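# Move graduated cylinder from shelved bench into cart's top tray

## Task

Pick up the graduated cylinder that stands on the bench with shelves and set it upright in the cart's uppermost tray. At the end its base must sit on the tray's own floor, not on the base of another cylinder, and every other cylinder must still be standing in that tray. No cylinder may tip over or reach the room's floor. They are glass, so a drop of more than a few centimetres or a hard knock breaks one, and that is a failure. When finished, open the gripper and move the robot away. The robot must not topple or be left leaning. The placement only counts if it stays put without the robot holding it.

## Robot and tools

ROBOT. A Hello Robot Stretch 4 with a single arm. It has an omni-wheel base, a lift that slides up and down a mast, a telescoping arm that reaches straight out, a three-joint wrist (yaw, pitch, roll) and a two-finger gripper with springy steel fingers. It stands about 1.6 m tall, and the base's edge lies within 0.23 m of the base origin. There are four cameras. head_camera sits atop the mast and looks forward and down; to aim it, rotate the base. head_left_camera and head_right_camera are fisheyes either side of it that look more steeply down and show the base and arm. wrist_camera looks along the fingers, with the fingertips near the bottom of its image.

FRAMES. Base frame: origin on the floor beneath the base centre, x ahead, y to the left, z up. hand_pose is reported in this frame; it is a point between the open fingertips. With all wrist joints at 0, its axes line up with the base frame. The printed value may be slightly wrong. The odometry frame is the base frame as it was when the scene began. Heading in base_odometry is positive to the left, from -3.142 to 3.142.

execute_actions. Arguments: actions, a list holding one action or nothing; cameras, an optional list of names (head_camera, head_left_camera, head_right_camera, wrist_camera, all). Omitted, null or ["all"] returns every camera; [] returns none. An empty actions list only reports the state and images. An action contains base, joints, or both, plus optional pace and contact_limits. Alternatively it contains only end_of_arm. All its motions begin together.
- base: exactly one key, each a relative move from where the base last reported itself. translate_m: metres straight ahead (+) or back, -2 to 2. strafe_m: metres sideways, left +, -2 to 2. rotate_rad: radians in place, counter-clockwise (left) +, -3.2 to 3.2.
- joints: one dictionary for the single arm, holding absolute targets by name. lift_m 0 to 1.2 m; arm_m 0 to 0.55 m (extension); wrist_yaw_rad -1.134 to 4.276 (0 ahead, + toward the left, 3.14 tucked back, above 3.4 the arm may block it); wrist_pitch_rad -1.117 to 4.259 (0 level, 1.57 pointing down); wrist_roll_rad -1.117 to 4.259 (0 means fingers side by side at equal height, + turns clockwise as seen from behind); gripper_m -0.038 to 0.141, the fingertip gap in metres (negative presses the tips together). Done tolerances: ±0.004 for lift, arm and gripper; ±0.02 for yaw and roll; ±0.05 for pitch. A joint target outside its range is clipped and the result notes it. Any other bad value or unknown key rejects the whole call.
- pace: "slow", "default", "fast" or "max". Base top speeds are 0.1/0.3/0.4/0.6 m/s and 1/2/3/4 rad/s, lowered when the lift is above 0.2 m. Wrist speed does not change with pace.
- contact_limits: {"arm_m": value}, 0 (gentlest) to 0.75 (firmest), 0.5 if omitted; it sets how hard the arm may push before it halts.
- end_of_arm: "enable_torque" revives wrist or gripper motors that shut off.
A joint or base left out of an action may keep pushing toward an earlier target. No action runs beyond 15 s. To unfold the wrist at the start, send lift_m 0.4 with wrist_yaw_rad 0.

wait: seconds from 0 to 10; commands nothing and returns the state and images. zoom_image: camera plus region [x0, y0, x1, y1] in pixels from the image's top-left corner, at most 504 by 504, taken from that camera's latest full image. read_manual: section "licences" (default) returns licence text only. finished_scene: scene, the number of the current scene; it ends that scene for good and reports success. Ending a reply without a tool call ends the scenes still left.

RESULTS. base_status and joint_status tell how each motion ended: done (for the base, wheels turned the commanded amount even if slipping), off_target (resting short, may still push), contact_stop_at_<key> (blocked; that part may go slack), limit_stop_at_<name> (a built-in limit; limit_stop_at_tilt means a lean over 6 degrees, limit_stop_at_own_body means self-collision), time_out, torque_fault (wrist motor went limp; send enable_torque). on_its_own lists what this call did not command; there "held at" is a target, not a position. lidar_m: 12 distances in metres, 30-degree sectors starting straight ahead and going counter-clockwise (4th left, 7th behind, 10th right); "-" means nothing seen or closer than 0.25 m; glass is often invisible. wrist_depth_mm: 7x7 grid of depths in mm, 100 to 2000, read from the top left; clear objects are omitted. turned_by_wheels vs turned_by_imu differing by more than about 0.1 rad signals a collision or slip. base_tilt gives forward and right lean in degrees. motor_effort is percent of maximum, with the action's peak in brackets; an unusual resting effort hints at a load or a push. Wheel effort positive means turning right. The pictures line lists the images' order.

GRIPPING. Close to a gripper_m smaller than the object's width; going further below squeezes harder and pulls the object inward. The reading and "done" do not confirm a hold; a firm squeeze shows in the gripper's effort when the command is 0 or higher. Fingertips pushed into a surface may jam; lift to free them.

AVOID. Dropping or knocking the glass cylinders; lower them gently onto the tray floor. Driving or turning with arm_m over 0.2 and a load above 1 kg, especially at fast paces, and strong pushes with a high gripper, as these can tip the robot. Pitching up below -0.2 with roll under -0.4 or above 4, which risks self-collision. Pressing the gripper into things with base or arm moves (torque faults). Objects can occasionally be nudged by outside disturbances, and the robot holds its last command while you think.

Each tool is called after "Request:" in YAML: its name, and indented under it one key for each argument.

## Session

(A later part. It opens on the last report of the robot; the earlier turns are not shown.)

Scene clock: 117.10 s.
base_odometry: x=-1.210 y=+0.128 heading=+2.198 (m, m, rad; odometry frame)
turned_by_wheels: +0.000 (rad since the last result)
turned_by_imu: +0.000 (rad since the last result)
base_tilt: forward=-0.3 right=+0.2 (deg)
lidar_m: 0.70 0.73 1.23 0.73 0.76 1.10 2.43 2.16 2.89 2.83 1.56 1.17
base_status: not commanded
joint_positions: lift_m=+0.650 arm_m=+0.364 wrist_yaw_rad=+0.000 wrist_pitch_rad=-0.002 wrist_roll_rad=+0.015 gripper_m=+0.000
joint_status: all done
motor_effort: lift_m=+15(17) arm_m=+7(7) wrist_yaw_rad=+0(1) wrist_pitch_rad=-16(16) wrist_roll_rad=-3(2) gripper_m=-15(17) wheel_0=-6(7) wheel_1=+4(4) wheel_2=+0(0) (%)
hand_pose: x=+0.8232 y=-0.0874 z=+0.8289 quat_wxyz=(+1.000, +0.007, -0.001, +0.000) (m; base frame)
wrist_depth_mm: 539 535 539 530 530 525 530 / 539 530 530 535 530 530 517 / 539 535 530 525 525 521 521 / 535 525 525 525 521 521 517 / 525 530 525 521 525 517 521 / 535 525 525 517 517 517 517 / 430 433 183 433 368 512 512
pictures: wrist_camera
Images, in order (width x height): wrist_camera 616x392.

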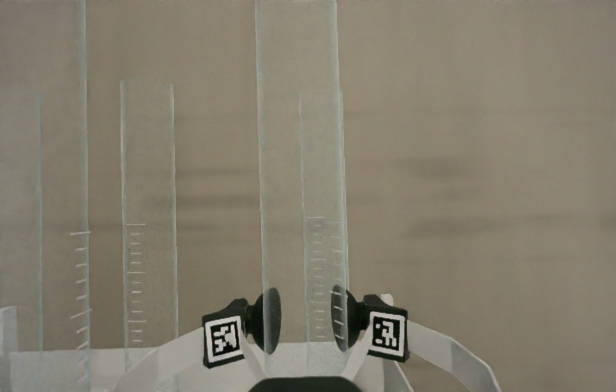

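Request:
execute_actions:
  actions:
    - {"joints":{"lift_m":0.642},"pace":"slow"}
  cameras: ["wrist_camera"]

Scene clock: 120.03 s.
base_odometry: x=-1.210 y=+0.128 heading=+2.198 (m, m, rad; odometry frame)
turned_by_wheels: +0.000 (rad since the last result)
turned_by_imu: -0.001 (rad since the last result)
base_tilt: forward=-0.4 right=+0.2 (deg)
lidar_m: 0.69 0.70 1.25 0.72 0.77 1.07 2.43 2.14 2.91 2.83 1.57 1.14
base_status: not commanded
joint_positions: lift_m=+0.642 arm_m=+0.364 wrist_yaw_rad=+0.000 wrist_pitch_rad=-0.011 wrist_roll_rad=+0.015 gripper_m=+0.000
joint_status: all done
motor_effort: lift_m=+13(15) arm_m=+7(7) wrist_yaw_rad=-1(1) wrist_pitch_rad=+10(16) wrist_roll_rad=-2(1) gripper_m=-17(16) wheel_0=-6(6) wheel_1=+4(4) wheel_2=+0(0) (%)
hand_pose: x=+0.8232 y=-0.0874 z=+0.8237 quat_wxyz=(+1.000, +0.007, -0.005, +0.000) (m; base frame)
wrist_depth_mm: 544 539 544 535 530 535 530 / 539 544 539 530 539 530 525 / 530 535 530 525 530 525 521 / 539 530 530 530 521 521 521 / 530 530 525 521 517 521 521 / 525 517 521 521 512 517 512 / 427 427 183 427 370 508 508
pictures: wrist_camera
Images, in order (width x height): wrist_camera 616x392.

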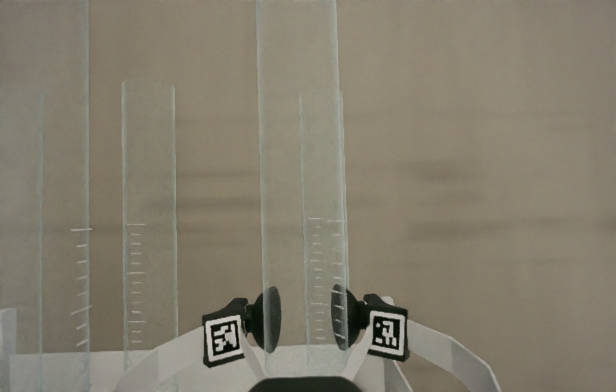

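Down at the same height as before. Release.

Request:
execute_actions:
  actions:
    - {"joints":{"gripper_m":0.085,"lift_m":0.645},"pace":"slow"}
  cameras: ["wrist_camera"]

Request:
execute_actions:
  actions:
    - {"joints":{"arm_m":0.05},"pace":"slow"}
  cameras: ["head_camera","wrist_camera"]

Request:
zoom_image:
  camera: "head_camera"
  region: [120,240,270,390]

Scene clock: 126.37 s.
base_odometry: x=-1.210 y=+0.128 heading=+2.198 (m, m, rad; odometry frame)
turned_by_wheels: +0.000 (rad since the last result)
turned_by_imu: -0.001 (rad since the last result)
base_tilt: forward=-0.3 right=+0.2 (deg)
lidar_m: 0.69 0.74 1.26 0.74 0.78 1.10 2.44 2.14 2.90 2.80 1.56 1.15
base_status: not commanded
joint_positions: lift_m=+0.645 arm_m=+0.364 wrist_yaw_rad=+0.000 wrist_pitch_rad=-0.004 wrist_roll_rad=+0.015 gripper_m=+0.085
joint_status: all done
motor_effort: lift_m=+19(18) arm_m=+7(7) wrist_yaw_rad=+0(1) wrist_pitch_rad=-7(9) wrist_roll_rad=-1(3) gripper_m=-1(18) wheel_0=-6(7) wheel_1=+4(5) wheel_2=+0(0) (%)
hand_pose: x=+0.8232 y=-0.0875 z=+0.8244 quat_wxyz=(+1.000, +0.007, -0.002, +0.000) (m; base frame)
wrist_depth_mm: 539 535 539 539 535 525 525 / 535 535 535 535 530 530 525 / 535 539 530 530 525 530 521 / 530 530 530 525 525 521 521 / 525 530 525 525 521 521 517 / 525 525 521 517 220 517 512 / 430 433 427 433 430 512 512
pictures: wrist_camera
Images, in order (width x height): wrist_camera 616x392.

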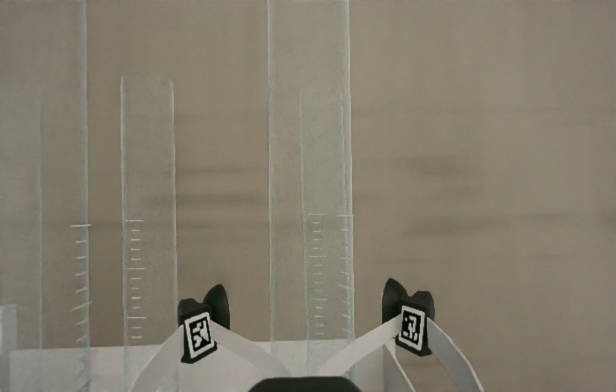

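Scene clock: 130.80 s.
base_odometry: x=-1.210 y=+0.128 heading=+2.198 (m, m, rad; odometry frame)
turned_by_wheels: +0.000 (rad since the last result)
turned_by_imu: -0.001 (rad since the last result)
base_tilt: forward=-0.4 right=+0.2 (deg)
lidar_m: 0.69 0.72 1.22 0.73 0.75 1.10 2.45 2.16 2.92 2.82 1.56 1.14
base_status: not commanded
joint_positions: lift_m=+0.645 arm_m=+0.051 wrist_yaw_rad=+0.000 wrist_pitch_rad=-0.004 wrist_roll_rad=+0.015 gripper_m=+0.085
joint_status: all done
motor_effort: lift_m=+19(18) arm_m=-7(10) wrist_yaw_rad=+0(1) wrist_pitch_rad=-8(10) wrist_roll_rad=-3(2) gripper_m=-2(1) wheel_0=-6(6) wheel_1=+4(5) wheel_2=+0(0) (%)
hand_pose: x=+0.5106 y=-0.0874 z=+0.8243 quat_wxyz=(+1.000, +0.007, -0.002, +0.000) (m; base frame)
wrist_depth_mm: 866 866 854 854 831 854 842 / 866 854 842 854 842 842 831 / 854 854 831 842 842 854 831 / 854 831 854 854 831 842 820 / 842 842 831 831 842 831 831 / 842 732 699 741 220 820 820 / 415 418 418 413 413 820 820
pictures: head_camera, wrist_camera
Images, in order (width x height): head_camera 420x560, wrist_camera 616x392.

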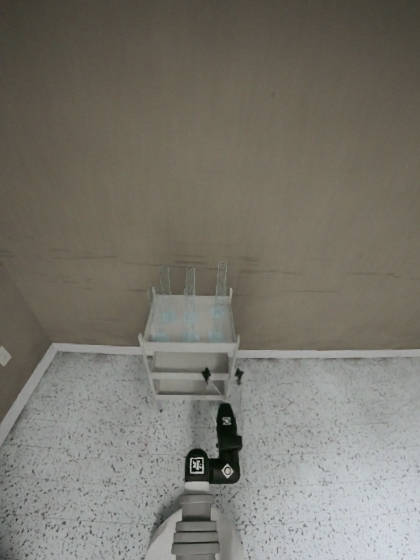

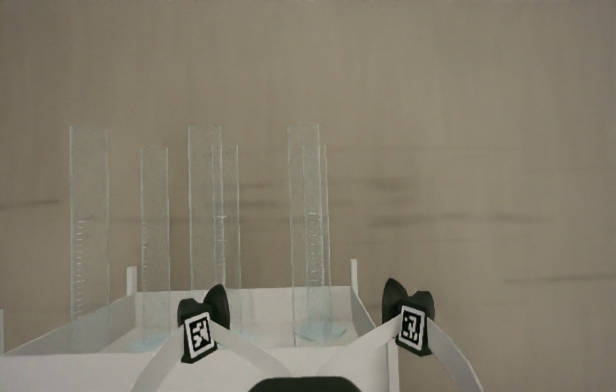

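Region (120, 240, 270, 390) of head_camera's 420x560 image, scaled by 3.360, with more detail than that image has.

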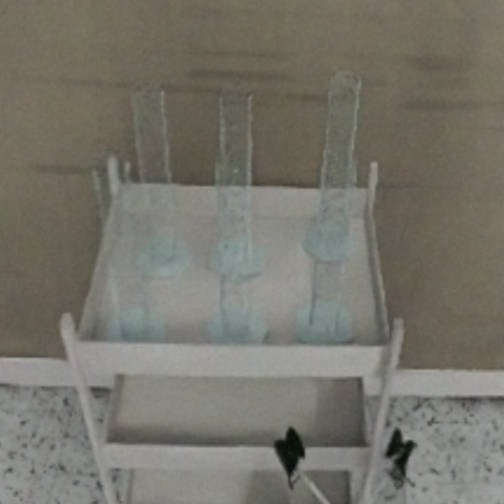

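Request:
finished_scene:
  scene: 2

The scene is finished: the task was done.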